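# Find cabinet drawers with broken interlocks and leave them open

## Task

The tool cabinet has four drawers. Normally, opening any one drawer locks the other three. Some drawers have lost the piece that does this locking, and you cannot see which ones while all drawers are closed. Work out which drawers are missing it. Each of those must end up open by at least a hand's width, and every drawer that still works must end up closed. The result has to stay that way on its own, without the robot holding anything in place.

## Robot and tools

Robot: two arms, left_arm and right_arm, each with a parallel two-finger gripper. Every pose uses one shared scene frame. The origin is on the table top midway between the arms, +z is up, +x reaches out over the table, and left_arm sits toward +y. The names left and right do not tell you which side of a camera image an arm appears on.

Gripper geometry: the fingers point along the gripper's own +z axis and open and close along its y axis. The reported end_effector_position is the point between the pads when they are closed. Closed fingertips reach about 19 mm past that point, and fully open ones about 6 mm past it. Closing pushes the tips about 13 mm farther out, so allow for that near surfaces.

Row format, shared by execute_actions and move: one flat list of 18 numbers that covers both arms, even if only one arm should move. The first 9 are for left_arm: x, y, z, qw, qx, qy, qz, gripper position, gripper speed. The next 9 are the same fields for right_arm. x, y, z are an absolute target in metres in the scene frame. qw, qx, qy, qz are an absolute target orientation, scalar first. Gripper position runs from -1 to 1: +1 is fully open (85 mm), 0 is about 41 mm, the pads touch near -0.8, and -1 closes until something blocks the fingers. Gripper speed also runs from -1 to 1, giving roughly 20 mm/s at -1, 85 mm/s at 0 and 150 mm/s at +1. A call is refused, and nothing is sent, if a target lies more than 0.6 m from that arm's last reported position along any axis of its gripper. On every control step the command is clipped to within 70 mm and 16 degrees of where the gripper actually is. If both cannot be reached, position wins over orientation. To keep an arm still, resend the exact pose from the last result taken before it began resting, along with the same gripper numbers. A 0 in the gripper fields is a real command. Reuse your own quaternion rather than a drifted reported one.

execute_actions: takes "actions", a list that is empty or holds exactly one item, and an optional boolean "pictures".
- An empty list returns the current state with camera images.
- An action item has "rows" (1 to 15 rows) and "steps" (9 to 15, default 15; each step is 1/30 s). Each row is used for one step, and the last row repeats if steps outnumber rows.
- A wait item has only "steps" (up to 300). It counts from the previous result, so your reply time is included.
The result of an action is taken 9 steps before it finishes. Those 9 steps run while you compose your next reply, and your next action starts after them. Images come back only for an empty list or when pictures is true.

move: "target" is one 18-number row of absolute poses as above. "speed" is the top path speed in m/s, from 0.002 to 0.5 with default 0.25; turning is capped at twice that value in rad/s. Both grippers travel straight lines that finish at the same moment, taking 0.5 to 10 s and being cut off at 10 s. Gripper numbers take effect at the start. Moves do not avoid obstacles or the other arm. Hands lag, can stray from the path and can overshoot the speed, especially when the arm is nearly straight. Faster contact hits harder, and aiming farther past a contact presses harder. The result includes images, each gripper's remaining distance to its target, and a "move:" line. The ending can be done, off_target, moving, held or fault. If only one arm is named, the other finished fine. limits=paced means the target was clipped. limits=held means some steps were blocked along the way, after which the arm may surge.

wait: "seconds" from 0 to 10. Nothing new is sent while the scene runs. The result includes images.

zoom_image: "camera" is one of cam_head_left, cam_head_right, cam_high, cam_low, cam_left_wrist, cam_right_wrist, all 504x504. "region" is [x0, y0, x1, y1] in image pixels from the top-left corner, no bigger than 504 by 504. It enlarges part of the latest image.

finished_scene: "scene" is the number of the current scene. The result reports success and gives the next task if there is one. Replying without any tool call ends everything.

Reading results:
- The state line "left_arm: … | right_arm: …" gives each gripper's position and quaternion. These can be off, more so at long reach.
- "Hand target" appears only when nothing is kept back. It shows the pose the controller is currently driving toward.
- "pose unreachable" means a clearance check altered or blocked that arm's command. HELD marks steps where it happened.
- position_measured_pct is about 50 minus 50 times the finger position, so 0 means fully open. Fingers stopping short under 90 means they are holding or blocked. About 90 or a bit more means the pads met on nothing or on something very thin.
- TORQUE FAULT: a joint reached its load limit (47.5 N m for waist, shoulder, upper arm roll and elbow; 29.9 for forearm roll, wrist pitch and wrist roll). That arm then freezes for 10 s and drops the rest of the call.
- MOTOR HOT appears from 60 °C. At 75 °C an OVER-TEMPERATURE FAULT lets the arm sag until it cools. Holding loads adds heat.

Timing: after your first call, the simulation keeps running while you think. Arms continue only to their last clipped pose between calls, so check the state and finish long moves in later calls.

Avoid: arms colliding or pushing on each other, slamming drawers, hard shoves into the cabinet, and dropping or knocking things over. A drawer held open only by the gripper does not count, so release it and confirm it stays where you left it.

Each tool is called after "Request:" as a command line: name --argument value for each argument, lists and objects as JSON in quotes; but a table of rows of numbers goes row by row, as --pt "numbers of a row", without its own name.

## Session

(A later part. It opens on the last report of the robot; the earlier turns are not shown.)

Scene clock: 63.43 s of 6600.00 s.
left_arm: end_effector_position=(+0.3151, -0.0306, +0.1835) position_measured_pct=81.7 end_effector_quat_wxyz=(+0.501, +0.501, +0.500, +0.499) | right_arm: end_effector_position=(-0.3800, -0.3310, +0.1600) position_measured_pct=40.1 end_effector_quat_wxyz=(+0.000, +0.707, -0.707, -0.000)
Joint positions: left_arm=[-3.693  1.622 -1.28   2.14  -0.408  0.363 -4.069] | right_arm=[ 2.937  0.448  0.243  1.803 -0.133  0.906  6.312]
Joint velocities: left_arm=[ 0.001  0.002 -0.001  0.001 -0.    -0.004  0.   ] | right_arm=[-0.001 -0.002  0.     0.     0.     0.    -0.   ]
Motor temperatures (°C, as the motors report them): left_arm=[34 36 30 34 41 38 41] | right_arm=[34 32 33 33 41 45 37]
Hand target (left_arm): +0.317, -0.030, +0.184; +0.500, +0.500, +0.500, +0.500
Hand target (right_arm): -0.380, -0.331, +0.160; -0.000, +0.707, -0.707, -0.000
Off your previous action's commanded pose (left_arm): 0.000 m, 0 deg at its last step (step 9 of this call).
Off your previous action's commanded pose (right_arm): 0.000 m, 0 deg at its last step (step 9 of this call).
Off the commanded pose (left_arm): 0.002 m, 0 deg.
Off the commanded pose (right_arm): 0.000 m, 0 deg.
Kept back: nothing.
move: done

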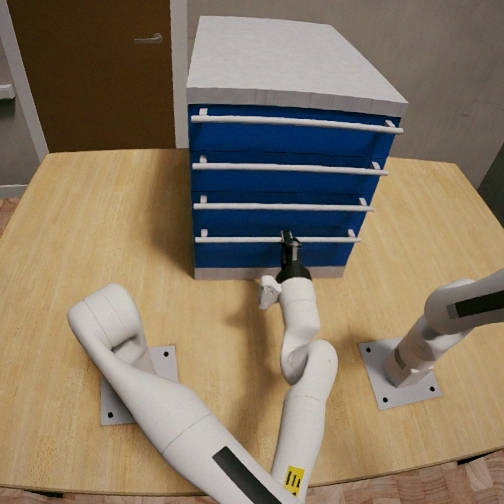

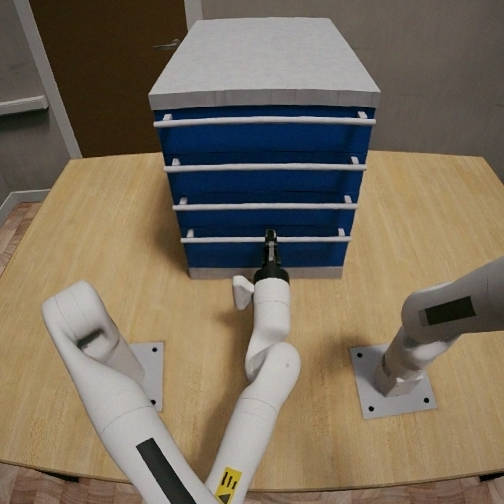

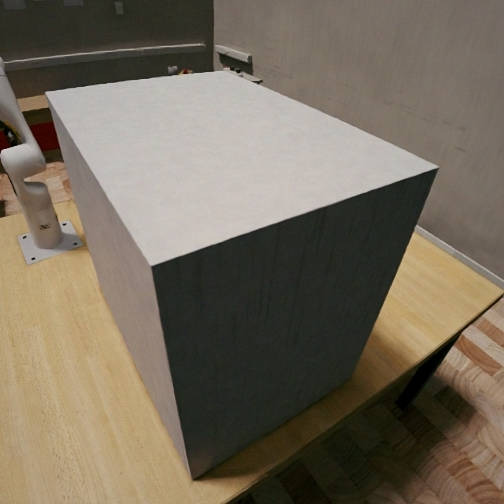

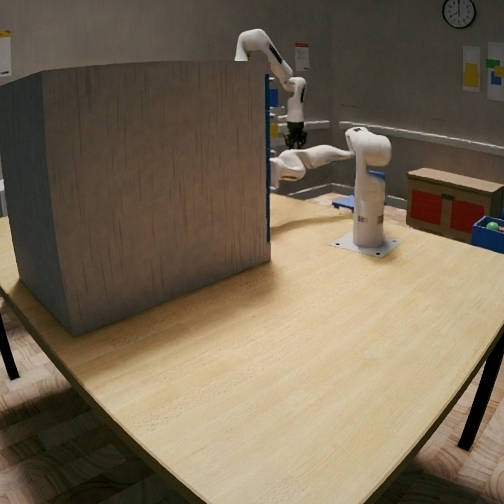

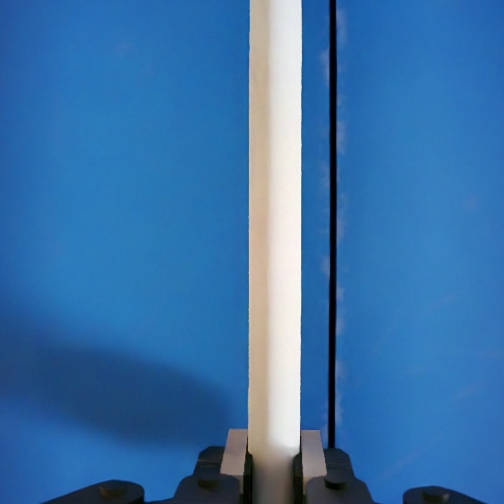

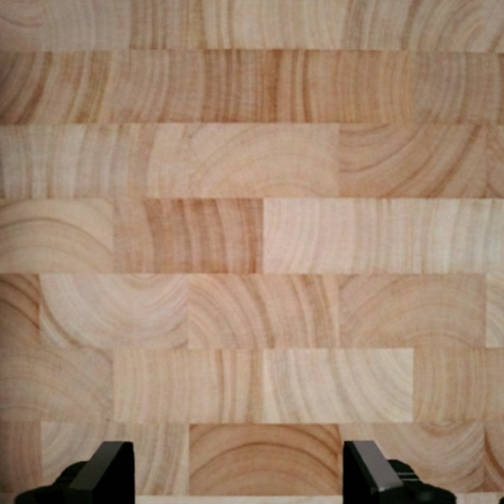

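D4 is sound and shut. Now open D1.

Request:
execute_actions --actions '[{"rows":[[0.315,-0.03,0.1838,0.5,0.5,0.5,0.5,0,1,-0.38,-0.331,0.16,0,-0.7071,0.7071,0,0.2,1],[0.315,-0.03,0.1838,0.5,0.5,0.5,0.5,0,1,-0.38,-0.331,0.16,0,-0.7071,0.7071,0,0.2,1],[0.315,-0.03,0.1838,0.5,0.5,0.5,0.5,0,1,-0.38,-0.331,0.16,0,-0.7071,0.7071,0,0.2,1],[0.315,-0.03,0.1838,0.5,0.5,0.5,0.5,0,1,-0.38,-0.331,0.16,0,-0.7071,0.7071,0,0.2,1],[0.315,-0.03,0.1838,0.5,0.5,0.5,0.5,0,1,-0.38,-0.331,0.16,0,-0.7071,0.7071,0,0.2,1],[0.275,-0.03,0.1838,0.5,0.5,0.5,0.5,0,1,-0.38,-0.331,0.16,0,-0.7071,0.7071,0,0.2,1]],"steps":14}]'

Request:
move --target '[0.275,-0.03,0.4847,0.5,0.5,0.5,0.5,0,1, -0.38,-0.331,0.16,0,-0.7071,0.7071,0,0.2,1]' --speed 0.35

Request:
execute_actions --actions '[{"rows":[[0.29,-0.03,0.4847,0.5,0.5,0.5,0.5,0,1,-0.38,-0.331,0.16,0,-0.7071,0.7071,0,0.2,1],[0.30,-0.03,0.4847,0.5,0.5,0.5,0.5,0,1,-0.38,-0.331,0.16,0,-0.7071,0.7071,0,0.2,1],[0.315,-0.03,0.4847,0.5,0.5,0.5,0.5,0,1,-0.38,-0.331,0.16,0,-0.7071,0.7071,0,0.2,1]],"steps":10}]'

Request:
execute_actions --actions '[{"rows":[[0.315,-0.03,0.4847,0.5,0.5,0.5,0.5,-1,0.5,-0.38,-0.331,0.16,0,-0.7071,0.7071,0,0.2,1]],"steps":13}]'

Request:
execute_actions --actions '[{"rows":[[0.313,-0.03,0.4847,0.5,0.5,0.5,0.5,-1,0.5,-0.38,-0.331,0.16,0,-0.7071,0.7071,0,0.2,1],[0.311,-0.03,0.4847,0.5,0.5,0.5,0.5,-1,0.5,-0.38,-0.331,0.16,0,-0.7071,0.7071,0,0.2,1],[0.309,-0.03,0.4847,0.5,0.5,0.5,0.5,-1,0.5,-0.38,-0.331,0.16,0,-0.7071,0.7071,0,0.2,1],[0.307,-0.03,0.4847,0.5,0.5,0.5,0.5,-1,0.5,-0.38,-0.331,0.16,0,-0.7071,0.7071,0,0.2,1],[0.305,-0.03,0.4847,0.5,0.5,0.5,0.5,-1,0.5,-0.38,-0.331,0.16,0,-0.7071,0.7071,0,0.2,1]],"steps":11}]'

Request:
execute_actions --actions '[{"steps":10}]'

Scene clock: 64.67 s of 6600.00 s.
left_arm: end_effector_position=(+0.3148, -0.0302, +0.1838) position_measured_pct=68.7 end_effector_quat_wxyz=(+0.500, +0.500, +0.500, +0.500) | right_arm: end_effector_position=(-0.3800, -0.3310, +0.1600) position_measured_pct=40.1 end_effector_quat_wxyz=(+0.000, +0.707, -0.707, -0.000)
Joint positions: left_arm=[-3.693  1.621 -1.28   2.14  -0.408  0.365 -4.069] | right_arm=[ 2.937  0.448  0.243  1.803 -0.133  0.906  6.312]
Joint velocities: left_arm=[-0.005 -0.001  0.    -0.002  0.003  0.009 -0.002] | right_arm=[ 0.    -0.001 -0.001 -0.    -0.001  0.001  0.   ]
Motor temperatures (°C, as the motors report them): left_arm=[34 36 30 34 41 38 41] | right_arm=[34 32 33 33 41 45 37]
Steps of this call (steps 1 to 32: nothing new was sent; steps 33 to 37: the first 5 steps of this action). Readings (end_effector_position | what the end effector reports):
33: left_arm (+0.3148, -0.0307, +0.1835) | right_arm (-0.3800, -0.3310, +0.1600) | left_arm position_measured_pct=81.7 | right_arm position_measured_pct=40.1
34: left_arm (+0.3147, -0.0306, +0.1835) | right_arm (-0.3800, -0.3310, +0.1600) | left_arm position_measured_pct=81.3 | right_arm position_measured_pct=40.1
36: left_arm (+0.3147, -0.0304, +0.1837) | right_arm (-0.3800, -0.3310, +0.1600) | left_arm position_measured_pct=73.4 | right_arm position_measured_pct=40.1
37: the state above

Scene clock: 66.63 s of 6600.00 s.
left_arm: end_effector_position=(+0.2746, -0.0303, +0.4859) position_measured_pct=50.0 end_effector_quat_wxyz=(+0.501, +0.499, +0.499, +0.501) | right_arm: end_effector_position=(-0.3800, -0.3310, +0.1600) position_measured_pct=40.1 end_effector_quat_wxyz=(+0.000, +0.707, -0.707, -0.000)
Joint positions: left_arm=[-3.453  0.975 -1.765  1.985 -0.718  0.692 -4.585] | right_arm=[ 2.937  0.448  0.243  1.803 -0.133  0.906  6.312]
Joint velocities: left_arm=[ 0.004 -0.011 -0.002 -0.004  0.007  0.001 -0.006] | right_arm=[ 0.     0.001 -0.    -0.    -0.001 -0.001 -0.   ]
Motor temperatures (°C, as the motors report them): left_arm=[34 36 30 34 41 38 41] | right_arm=[34 33 33 33 41 45 37]
Hand target (left_arm): +0.275, -0.030, +0.486; +0.501, +0.500, +0.500, +0.500
Hand target (right_arm): -0.380, -0.331, +0.160; -0.000, +0.707, -0.707, -0.000
Off your previous action's commanded pose (left_arm): 0.003 m, 0 deg at its last step (step 9 of this call).
Off your previous action's commanded pose (right_arm): 0.000 m, 0 deg at its last step (step 9 of this call).
Off the commanded pose (left_arm): 0.001 m, 0 deg.
Off the commanded pose (right_arm): 0.000 m, 0 deg.
Kept back: nothing.
move: done

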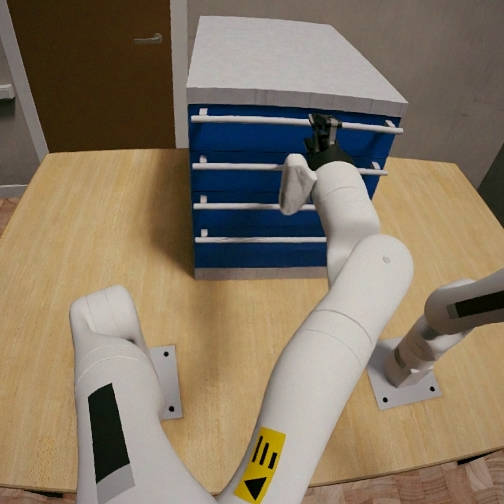

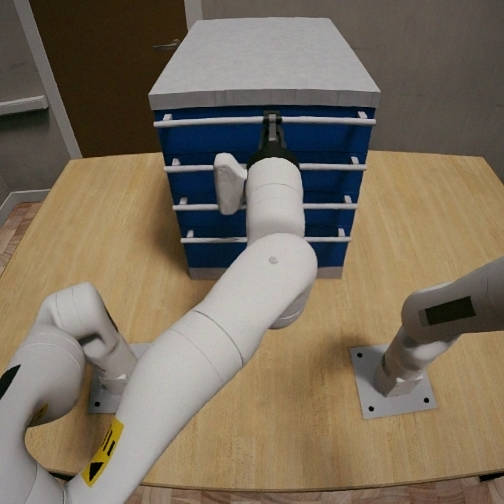

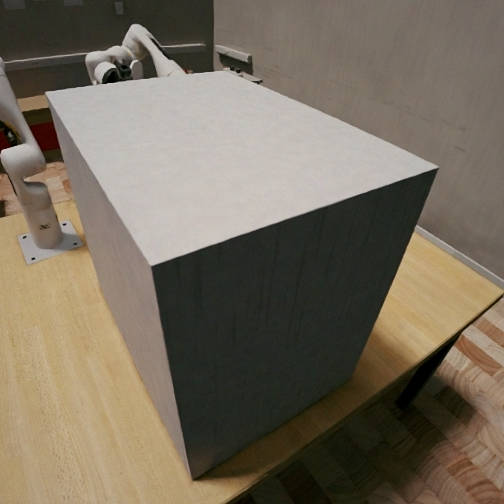

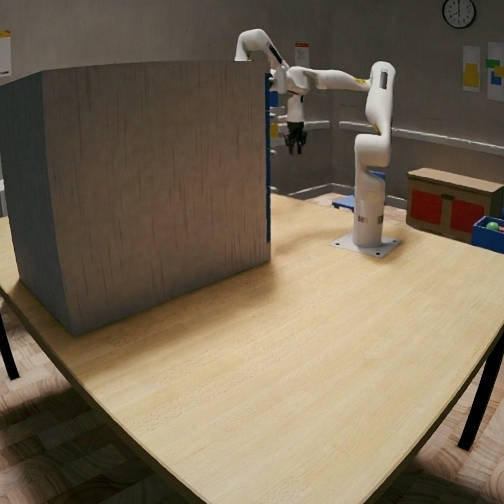

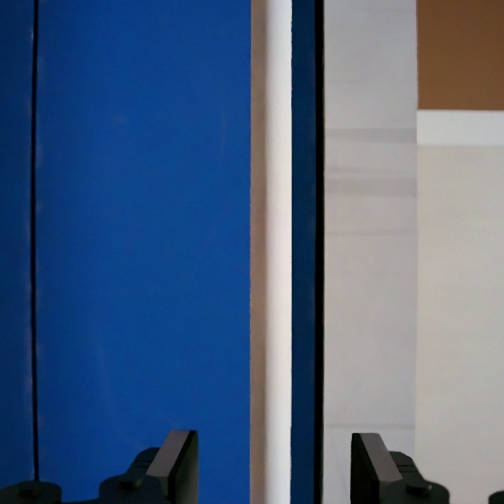

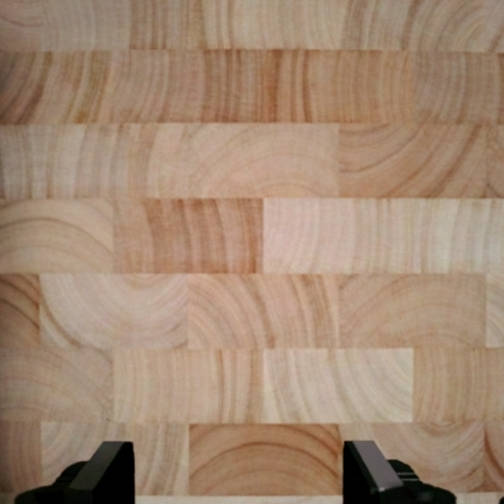

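Scene clock: 66.67 s of 6600.00 s.
left_arm: end_effector_position=(+0.2752, -0.0301, +0.4858) position_measured_pct=50.0 end_effector_quat_wxyz=(+0.500, +0.499, +0.500, +0.501) | right_arm: end_effector_position=(-0.3800, -0.3310, +0.1600) position_measured_pct=40.1 end_effector_quat_wxyz=(+0.000, +0.707, -0.707, -0.000)
Joint positions: left_arm=[-3.455  0.975 -1.765  1.985 -0.719  0.691 -4.584] | right_arm=[ 2.937  0.448  0.243  1.803 -0.133  0.906  6.312]
Joint velocities: left_arm=[-0.112 -0.016  0.002  0.026 -0.05  -0.104  0.041] | right_arm=[-0.001 -0.002  0.001 -0.    -0.001 -0.     0.   ]
Motor temperatures (°C, as the motors report them): left_arm=[34 36 30 34 41 38 41] | right_arm=[34 33 33 33 41 45 37]
Steps of this call (step 1: the first step of this action). Readings (end_effector_position | what the end effector reports):
1: the state above

Scene clock: 67.10 s of 6600.00 s.
left_arm: end_effector_position=(+0.3144, -0.0306, +0.4848) position_measured_pct=56.3 end_effector_quat_wxyz=(+0.500, +0.500, +0.500, +0.499) | right_arm: end_effector_position=(-0.3800, -0.3310, +0.1600) position_measured_pct=40.1 end_effector_quat_wxyz=(+0.000, +0.707, -0.707, -0.000)
Joint positions: left_arm=[-3.554  0.969 -1.775  2.007 -0.765  0.568 -4.548] | right_arm=[ 2.937  0.448  0.243  1.803 -0.133  0.906  6.312]
Joint velocities: left_arm=[-0.021  0.001 -0.     0.001 -0.004 -0.003  0.004] | right_arm=[-0.     0.001 -0.    -0.002 -0.    -0.001  0.   ]
Motor temperatures (°C, as the motors report them): left_arm=[34 36 30 34 41 38 41] | right_arm=[34 33 33 33 41 45 37]
Off your previous action's commanded pose (left_arm): 0.002 m, 0 deg at its last step (step 9 of this call).
Off your previous action's commanded pose (right_arm): 0.000 m, 0 deg at its last step (step 9 of this call).
Steps of this call (steps 1 to 9: the last 9 steps of your previous action; steps 10 to 13: the first 4 steps of this action). Readings (end_effector_position | what the end effector reports):
10: left_arm (+0.3134, -0.0308, +0.4848) | right_arm (-0.3800, -0.3310, +0.1600) | left_arm position_measured_pct=50.0 | right_arm position_measured_pct=40.1
11: left_arm (+0.3138, -0.0309, +0.4848) | right_arm (-0.3800, -0.3310, +0.1600) | left_arm position_measured_pct=50.8 | right_arm position_measured_pct=40.1
13: the state above

Scene clock: 67.47 s of 6600.00 s.
left_arm: end_effector_position=(+0.3138, -0.0303, +0.4846) position_measured_pct=81.7 end_effector_quat_wxyz=(+0.500, +0.500, +0.500, +0.500) | right_arm: end_effector_position=(-0.3800, -0.3310, +0.1600) position_measured_pct=40.1 end_effector_quat_wxyz=(+0.000, +0.707, -0.707, -0.000)
Joint positions: left_arm=[-3.552  0.969 -1.775  2.007 -0.764  0.57  -4.548] | right_arm=[ 2.937  0.448  0.243  1.803 -0.133  0.906  6.312]
Joint velocities: left_arm=[ 0.078 -0.012  0.001 -0.005  0.029  0.077 -0.025] | right_arm=[ 0.     0.001  0.    -0.001  0.001 -0.     0.   ]
Motor temperatures (°C, as the motors report them): left_arm=[34 36 30 34 41 38 41] | right_arm=[34 33 33 33 41 45 37]
Off your previous action's commanded pose (left_arm): 0.000 m, 0 deg at its last step (step 9 of this call).
Off your previous action's commanded pose (right_arm): 0.000 m, 0 deg at its last step (step 9 of this call).
Steps of this call (steps 1 to 9: the last 9 steps of your previous action; steps 10 to 11: the first 2 steps of this action). Readings (end_effector_position | what the end effector reports):
10: left_arm (+0.3144, -0.0304, +0.4846) | right_arm (-0.3800, -0.3310, +0.1600) | left_arm position_measured_pct=81.7 | right_arm position_measured_pct=40.1
11: the state above

Scene clock: 67.80 s of 6600.00 s.
left_arm: end_effector_position=(+0.3055, -0.0302, +0.4846) position_measured_pct=81.7 end_effector_quat_wxyz=(+0.500, +0.500, +0.500, +0.500) | right_arm: end_effector_position=(-0.3800, -0.3310, +0.1600) position_measured_pct=40.1 end_effector_quat_wxyz=(+0.000, +0.707, -0.707, -0.000)
Joint positions: left_arm=[-3.53   0.969 -1.772  2.003 -0.754  0.598 -4.556] | right_arm=[ 2.937  0.448  0.243  1.803 -0.133  0.906  6.312]
Joint velocities: left_arm=[ 0.01   0.    -0.001  0.     0.001  0.005 -0.003] | right_arm=[ 0.    -0.    -0.    -0.001 -0.    -0.    -0.   ]
Motor temperatures (°C, as the motors report them): left_arm=[34 36 30 34 41 38 41] | right_arm=[34 33 33 33 41 45 37]
Hand target (left_arm): +0.305, -0.030, +0.485; +0.500, +0.500, +0.500, +0.500
Hand target (right_arm): -0.380, -0.331, +0.160; -0.000, +0.707, -0.707, -0.000
Off the commanded pose (left_arm): 0.001 m, 0 deg.
Off the commanded pose (right_arm): 0.000 m, 0 deg.
Kept back: nothing.
Steps of this call (steps 1 to 9: the last 9 steps of your previous action; step 10: nothing new was sent). Readings (end_effector_position | what the end effector reports):
1: left_arm (+0.3128, -0.0302, +0.4846) | right_arm (-0.3800, -0.3310, +0.1600) | left_arm position_measured_pct=81.7 | right_arm position_measured_pct=40.1
2: left_arm (+0.3116, -0.0302, +0.4846) | right_arm (-0.3800, -0.3310, +0.1600) | left_arm position_measured_pct=81.7 | right_arm position_measured_pct=40.1
4: left_arm (+0.3084, -0.0301, +0.4846) | right_arm (-0.3800, -0.3310, +0.1600) | left_arm position_measured_pct=81.7 | right_arm position_measured_pct=40.1
8: left_arm (+0.3058, -0.0301, +0.4846) | right_arm (-0.3800, -0.3310, +0.1600) | left_arm position_measured_pct=81.7 | right_arm position_measured_pct=40.1
10: the state above

Request:
move --target '[0.215,-0.03,0.4847,0.5,0.5,0.5,0.5,-1,0.5, -0.38,-0.331,0.16,0,-0.7071,0.7071,0,0.2,1]' --speed 0.15

Request:
execute_actions --actions '[{"rows":[[0.215,-0.03,0.4847,0.5,0.5,0.5,0.5,0,1,-0.38,-0.331,0.16,0,-0.7071,0.7071,0,0.2,1],[0.215,-0.03,0.4847,0.5,0.5,0.5,0.5,0,1,-0.38,-0.331,0.16,0,-0.7071,0.7071,0,0.2,1],[0.215,-0.03,0.4847,0.5,0.5,0.5,0.5,0,1,-0.38,-0.331,0.16,0,-0.7071,0.7071,0,0.2,1],[0.215,-0.03,0.4847,0.5,0.5,0.5,0.5,0,1,-0.38,-0.331,0.16,0,-0.7071,0.7071,0,0.2,1],[0.175,-0.03,0.4847,0.5,0.5,0.5,0.5,0,1,-0.38,-0.331,0.16,0,-0.7071,0.7071,0,0.2,1]],"steps":13}]'

Request:
move --target '[0.21,-0.03,0.284,0.5,0.5,0.5,0.5,0,1, -0.38,-0.331,0.16,0,-0.7071,0.7071,0,0.2,1]' --speed 0.35

Request:
move --target '[0.315,-0.03,0.284,0.5,0.5,0.5,0.5,0,1, -0.38,-0.331,0.16,0,-0.7071,0.7071,0,0.2,1]' --speed 0.25

Request:
execute_actions --actions '[{"rows":[[0.315,-0.03,0.284,0.5,0.5,0.5,0.5,-1,0.5,-0.38,-0.331,0.16,0,-0.7071,0.7071,0,0.2,1]],"steps":13}]'

Request:
execute_actions --actions '[{"rows":[[0.313,-0.03,0.284,0.5,0.5,0.5,0.5,-1,0.5,-0.38,-0.331,0.16,0,-0.7071,0.7071,0,0.2,1],[0.311,-0.03,0.284,0.5,0.5,0.5,0.5,-1,0.5,-0.38,-0.331,0.16,0,-0.7071,0.7071,0,0.2,1],[0.309,-0.03,0.284,0.5,0.5,0.5,0.5,-1,0.5,-0.38,-0.331,0.16,0,-0.7071,0.7071,0,0.2,1],[0.307,-0.03,0.284,0.5,0.5,0.5,0.5,-1,0.5,-0.38,-0.331,0.16,0,-0.7071,0.7071,0,0.2,1],[0.305,-0.03,0.284,0.5,0.5,0.5,0.5,-1,0.5,-0.38,-0.331,0.16,0,-0.7071,0.7071,0,0.2,1]],"steps":11}]'

Request:
execute_actions --actions '[{"steps":10}]'

Scene clock: 69.73 s of 6600.00 s.
left_arm: end_effector_position=(+0.2155, -0.0299, +0.4844) position_measured_pct=81.7 end_effector_quat_wxyz=(+0.500, +0.500, +0.500, +0.500) | right_arm: end_effector_position=(-0.3800, -0.3310, +0.1600) position_measured_pct=40.1 end_effector_quat_wxyz=(+0.000, +0.707, -0.707, -0.000)
Joint positions: left_arm=[-3.326  0.991 -1.739  1.931 -0.648  0.874 -4.632] | right_arm=[ 2.937  0.448  0.243  1.803 -0.133  0.906  6.312]
Joint velocities: left_arm=[ 0.005  0.    -0.001 -0.001  0.003  0.001 -0.002] | right_arm=[ 0.    -0.001  0.     0.001  0.    -0.    -0.   ]
Motor temperatures (°C, as the motors report them): left_arm=[34 36 30 34 41 38 41] | right_arm=[34 33 33 33 41 45 37]
Hand target (left_arm): +0.215, -0.030, +0.485; +0.500, +0.500, +0.500, +0.500
Hand target (right_arm): -0.380, -0.331, +0.160; -0.000, +0.707, -0.707, -0.000
Off the commanded pose (left_arm): 0.001 m, 0 deg.
Off the commanded pose (right_arm): 0.000 m, 0 deg.
Kept back: nothing.
move: done

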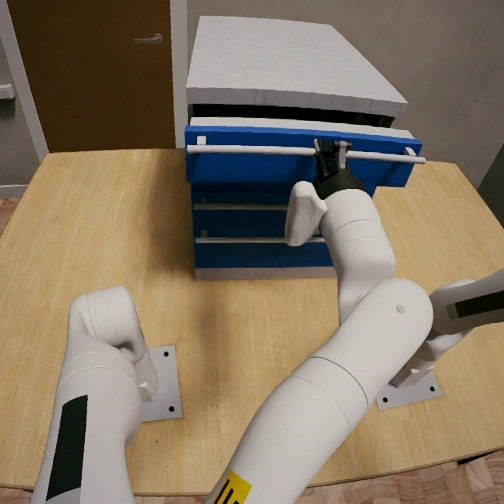

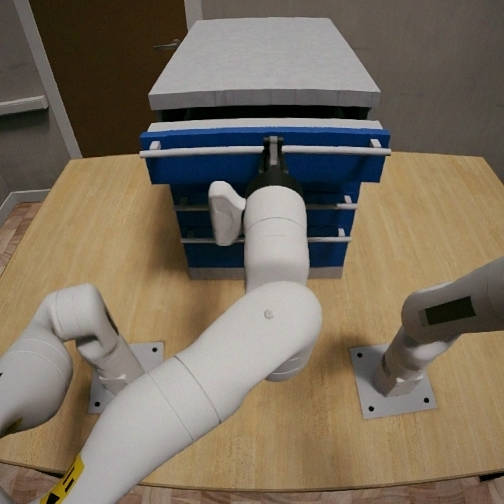

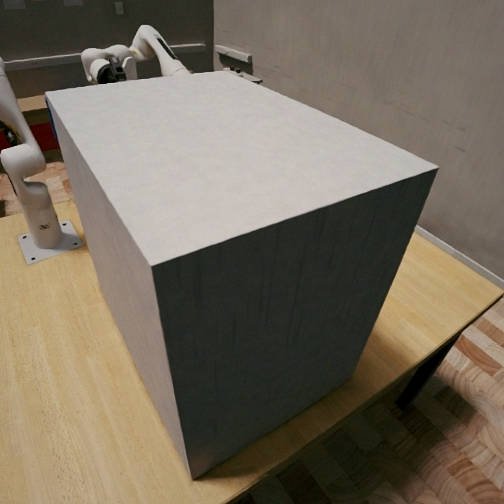

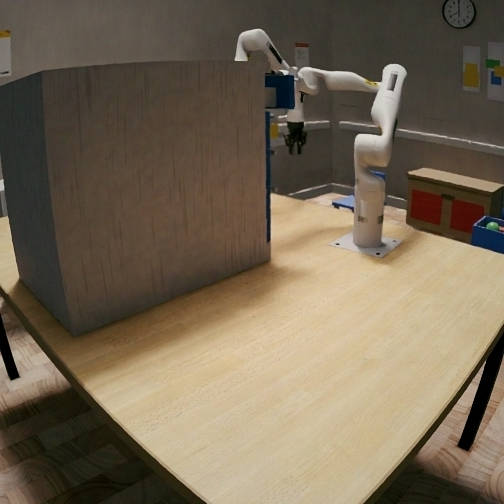

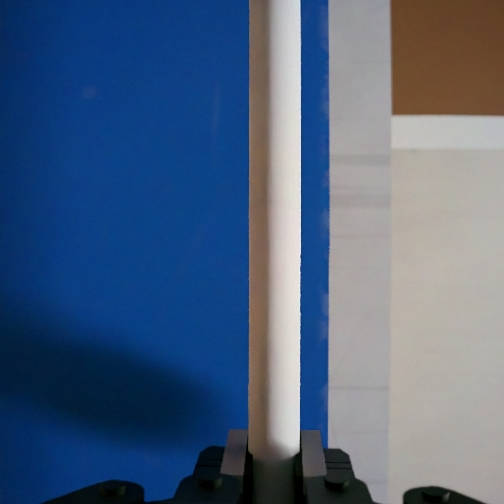

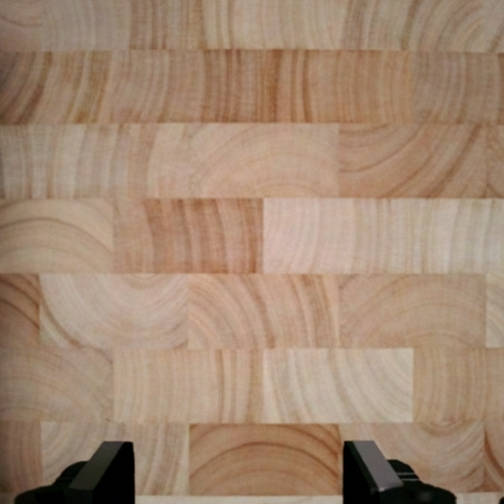

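Scene clock: 69.87 s of 6600.00 s.
left_arm: end_effector_position=(+0.2154, -0.0298, +0.4846) position_measured_pct=73.4 end_effector_quat_wxyz=(+0.500, +0.500, +0.500, +0.500) | right_arm: end_effector_position=(-0.3800, -0.3310, +0.1600) position_measured_pct=40.1 end_effector_quat_wxyz=(+0.000, +0.707, -0.707, -0.000)
Joint positions: left_arm=[-3.327  0.992 -1.739  1.93  -0.648  0.874 -4.632] | right_arm=[ 2.937  0.448  0.243  1.803 -0.133  0.906  6.312]
Joint velocities: left_arm=[ 0.007  0.005  0.    -0.003 -0.002  0.007 -0.   ] | right_arm=[-0.    -0.    -0.    -0.    -0.001  0.     0.   ]
Motor temperatures (°C, as the motors report them): left_arm=[34 36 30 34 41 38 41] | right_arm=[34 33 33 33 41 45 37]
Steps of this call (steps 1 to 4: the first 4 steps of this action). Readings (end_effector_position | what the end effector reports):
1: left_arm (+0.2156, -0.0299, +0.4844) | right_arm (-0.3800, -0.3310, +0.1600) | left_arm position_measured_pct=81.7 | right_arm position_measured_pct=40.1
2: left_arm (+0.2157, -0.0299, +0.4844) | right_arm (-0.3800, -0.3310, +0.1600) | left_arm position_measured_pct=81.3 | right_arm position_measured_pct=40.1
4: the state above

Scene clock: 71.50 s of 6600.00 s.
left_arm: end_effector_position=(+0.2100, -0.0299, +0.2833) position_measured_pct=50.0 end_effector_quat_wxyz=(+0.500, +0.501, +0.500, +0.499) | right_arm: end_effector_position=(-0.3800, -0.3310, +0.1600) position_measured_pct=40.1 end_effector_quat_wxyz=(+0.000, +0.707, -0.707, -0.000)
Joint positions: left_arm=[-3.421  1.354 -1.4    2.094 -0.408  0.715 -4.322] | right_arm=[ 2.937  0.448  0.243  1.803 -0.133  0.906  6.312]
Joint velocities: left_arm=[-0.006  0.013  0.002  0.    -0.002 -0.001  0.005] | right_arm=[ 0.     0.002 -0.     0.001  0.    -0.001  0.   ]
Motor temperatures (°C, as the motors report them): left_arm=[34 36 30 34 41 38 41] | right_arm=[34 33 33 33 41 45 37]
Hand target (left_arm): +0.210, -0.030, +0.283; +0.500, +0.500, +0.500, +0.500
Hand target (right_arm): -0.380, -0.331, +0.160; -0.000, +0.707, -0.707, -0.000
Off your previous action's commanded pose (left_arm): 0.002 m, 0 deg at its last step (step 9 of this call).
Off your previous action's commanded pose (right_arm): 0.000 m, 0 deg at its last step (step 9 of this call).
Off the commanded pose (left_arm): 0.001 m, 0 deg.
Off the commanded pose (right_arm): 0.000 m, 0 deg.
Kept back: nothing.
move: done

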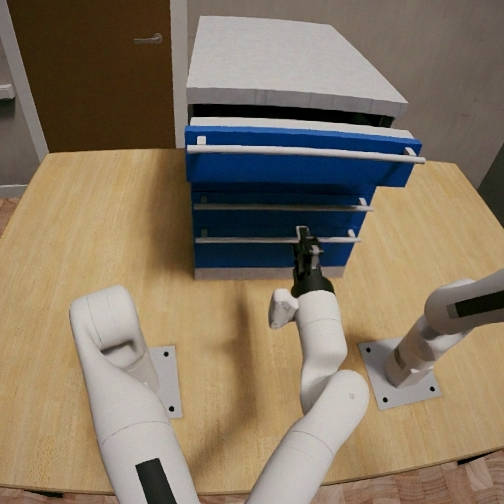

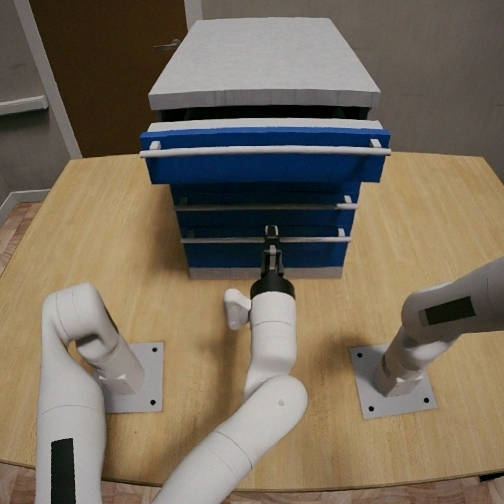

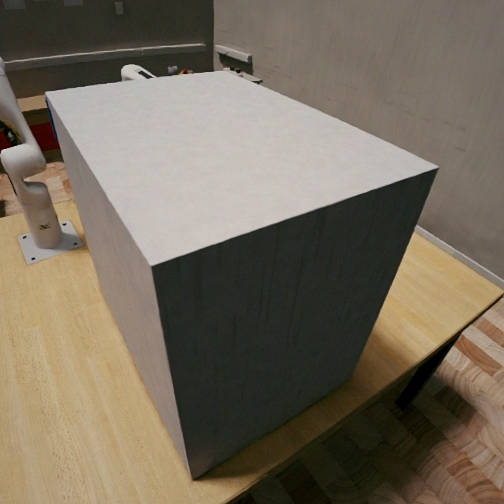

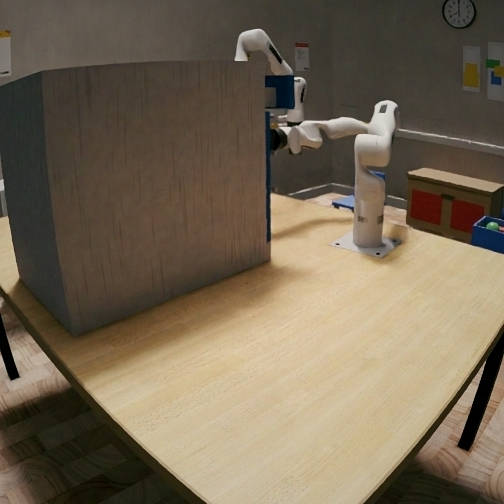

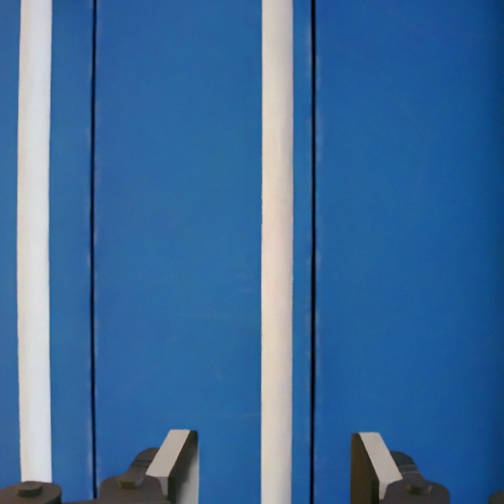

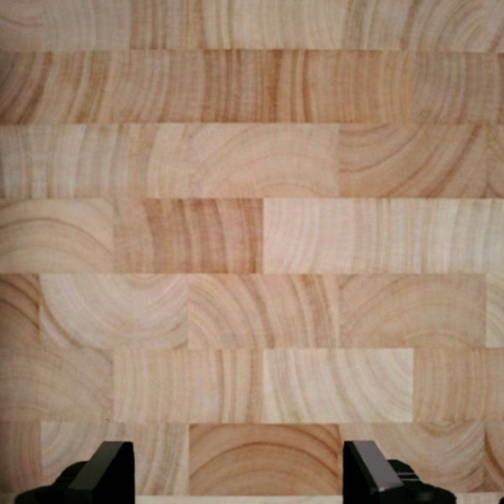

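Scene clock: 72.50 s of 6600.00 s.
left_arm: end_effector_position=(+0.3151, -0.0305, +0.2840) position_measured_pct=50.0 end_effector_quat_wxyz=(+0.500, +0.500, +0.500, +0.500) | right_arm: end_effector_position=(-0.3800, -0.3310, +0.1600) position_measured_pct=40.1 end_effector_quat_wxyz=(+0.000, +0.707, -0.707, -0.000)
Joint positions: left_arm=[-3.674  1.432 -1.488  2.185 -0.495  0.343 -4.261] | right_arm=[ 2.937  0.448  0.243  1.803 -0.133  0.906  6.312]
Joint velocities: left_arm=[-0.006  0.002 -0.     0.    -0.001  0.002  0.001] | right_arm=[-0.001 -0.001  0.001 -0.    -0.     0.001  0.   ]
Motor temperatures (°C, as the motors report them): left_arm=[34 36 30 34 41 38 41] | right_arm=[34 33 33 33 41 45 37]
Hand target (left_arm): +0.315, -0.030, +0.284; +0.500, +0.500, +0.500, +0.500
Hand target (right_arm): -0.380, -0.331, +0.160; -0.000, +0.707, -0.707, -0.000
Off the commanded pose (left_arm): 0.001 m, 0 deg.
Off the commanded pose (right_arm): 0.000 m, 0 deg.
Kept back: nothing.
move: done

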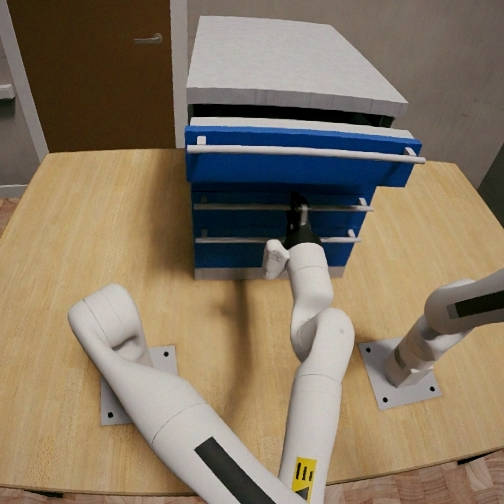

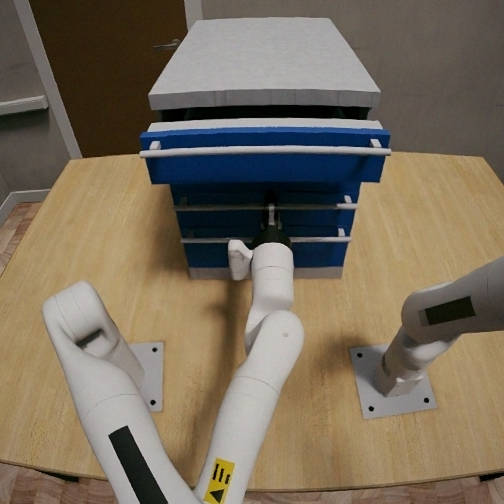

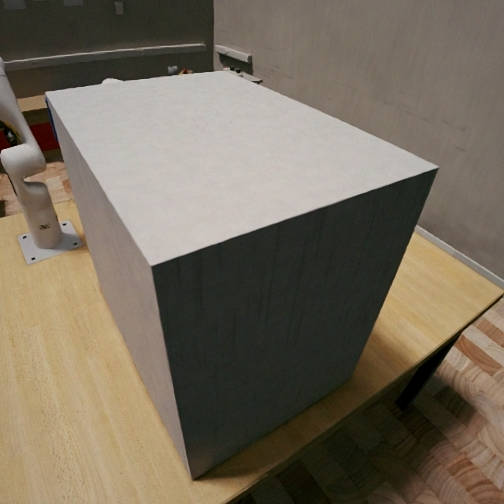

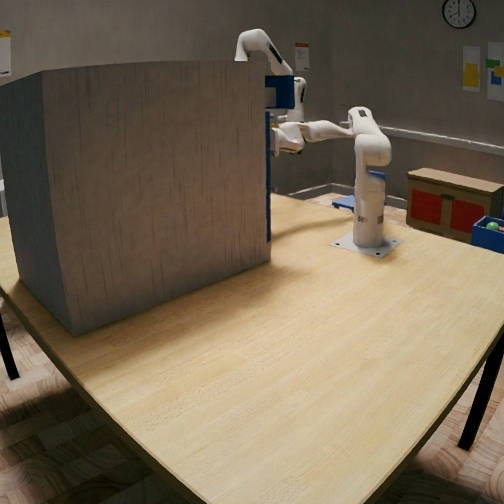

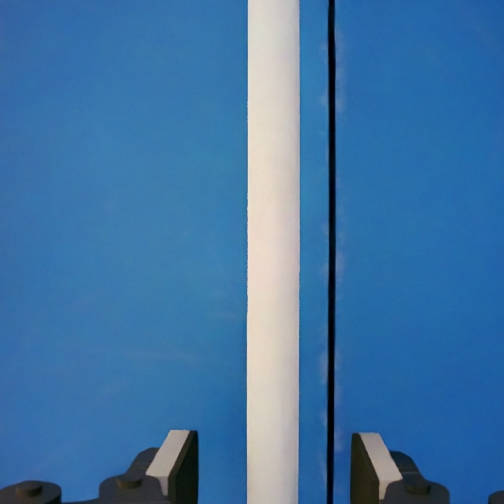

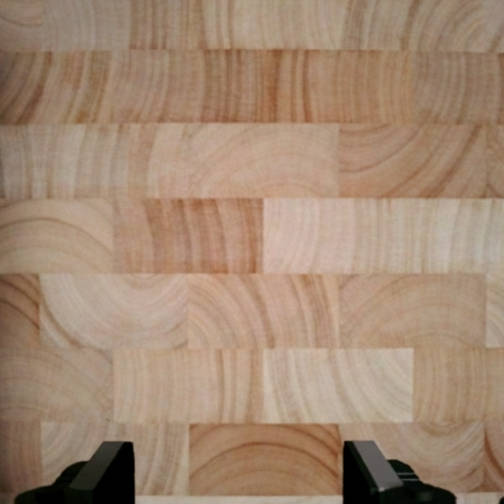

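Scene clock: 72.63 s of 6600.00 s.
left_arm: end_effector_position=(+0.3150, -0.0301, +0.2840) position_measured_pct=56.3 end_effector_quat_wxyz=(+0.500, +0.500, +0.500, +0.500) | right_arm: end_effector_position=(-0.3800, -0.3310, +0.1600) position_measured_pct=40.1 end_effector_quat_wxyz=(+0.000, +0.707, -0.707, -0.000)
Joint positions: left_arm=[-3.674  1.432 -1.488  2.185 -0.495  0.344 -4.261] | right_arm=[ 2.937  0.448  0.243  1.803 -0.133  0.906  6.312]
Joint velocities: left_arm=[ 0.001 -0.001  0.     0.002 -0.001  0.    -0.   ] | right_arm=[-0.001  0.    -0.    -0.     0.    -0.001 -0.   ]
Motor temperatures (°C, as the motors report them): left_arm=[34 36 30 34 41 38 41] | right_arm=[34 33 33 33 41 45 37]
Steps of this call (steps 1 to 4: the first 4 steps of this action). Readings (end_effector_position | what the end effector reports):
1: left_arm (+0.3151, -0.0305, +0.2840) | right_arm (-0.3800, -0.3310, +0.1600) | left_arm position_measured_pct=50.0 | right_arm position_measured_pct=40.1
2: left_arm (+0.3150, -0.0303, +0.2840) | right_arm (-0.3800, -0.3310, +0.1600) | left_arm position_measured_pct=50.8 | right_arm position_measured_pct=40.1
4: the state above

Scene clock: 73.00 s of 6600.00 s.
left_arm: end_effector_position=(+0.3138, -0.0300, +0.2838) position_measured_pct=81.7 end_effector_quat_wxyz=(+0.500, +0.500, +0.500, +0.500) | right_arm: end_effector_position=(-0.3800, -0.3310, +0.1600) position_measured_pct=40.1 end_effector_quat_wxyz=(+0.000, +0.707, -0.707, -0.000)
Joint positions: left_arm=[-3.67   1.43  -1.487  2.186 -0.494  0.347 -4.261] | right_arm=[ 2.937  0.448  0.243  1.803 -0.133  0.906  6.312]
Joint velocities: left_arm=[ 0.062 -0.035  0.025 -0.012  0.015  0.088 -0.013] | right_arm=[ 0.     0.001  0.    -0.001 -0.     0.     0.   ]
Motor temperatures (°C, as the motors report them): left_arm=[34 36 30 34 41 38 41] | right_arm=[34 33 33 33 41 45 37]
Off your previous action's commanded pose (left_arm): 0.000 m, 0 deg at its last step (step 9 of this call).
Off your previous action's commanded pose (right_arm): 0.000 m, 0 deg at its last step (step 9 of this call).
Steps of this call (steps 1 to 9: the last 9 steps of your previous action; steps 10 to 11: the first 2 steps of this action). Readings (end_effector_position | what the end effector reports):
10: left_arm (+0.3145, -0.0301, +0.2838) | right_arm (-0.3800, -0.3310, +0.1600) | left_arm position_measured_pct=81.7 | right_arm position_measured_pct=40.1
11: the state above

Scene clock: 73.33 s of 6600.00 s.
left_arm: end_effector_position=(+0.3092, -0.0299, +0.2838) position_measured_pct=81.7 end_effector_quat_wxyz=(+0.499, +0.499, +0.502, +0.501) | right_arm: end_effector_position=(-0.3800, -0.3310, +0.1600) position_measured_pct=40.1 end_effector_quat_wxyz=(+0.000, +0.707, -0.707, -0.000)
Joint positions: left_arm=[-3.66   1.423 -1.479  2.179 -0.489  0.372 -4.265] | right_arm=[ 2.937  0.448  0.243  1.803 -0.133  0.906  6.312]
Joint velocities: left_arm=[-0.001 -0.003  0.002 -0.003  0.001  0.005 -0.001] | right_arm=[ 0.    -0.003 -0.     0.001 -0.    -0.001 -0.   ]
Motor temperatures (°C, as the motors report them): left_arm=[34 36 30 34 41 38 41] | right_arm=[34 33 33 33 41 45 37]
Hand target (left_arm): +0.305, -0.030, +0.284; +0.500, +0.500, +0.500, +0.500
Hand target (right_arm): -0.380, -0.331, +0.160; -0.000, +0.707, -0.707, -0.000
Off the commanded pose (left_arm): 0.004 m, 0 deg.
Off the commanded pose (right_arm): 0.000 m, 0 deg.
Kept back: nothing.
Steps of this call (steps 1 to 9: the last 9 steps of your previous action; step 10: nothing new was sent). Readings (end_effector_position | what the end effector reports):
1: left_arm (+0.3128, -0.0300, +0.2838) | right_arm (-0.3800, -0.3310, +0.1600) | left_arm position_measured_pct=81.7 | right_arm position_measured_pct=40.1
2: left_arm (+0.3115, -0.0300, +0.2838) | right_arm (-0.3800, -0.3310, +0.1600) | left_arm position_measured_pct=81.7 | right_arm position_measured_pct=40.1
4: left_arm (+0.3089, -0.0300, +0.2838) | right_arm (-0.3800, -0.3310, +0.1600) | left_arm position_measured_pct=81.7 | right_arm position_measured_pct=40.1
8: left_arm (+0.3092, -0.0299, +0.2838) | right_arm (-0.3800, -0.3310, +0.1600) | left_arm position_measured_pct=81.7 | right_arm position_measured_pct=40.1
10: the state above


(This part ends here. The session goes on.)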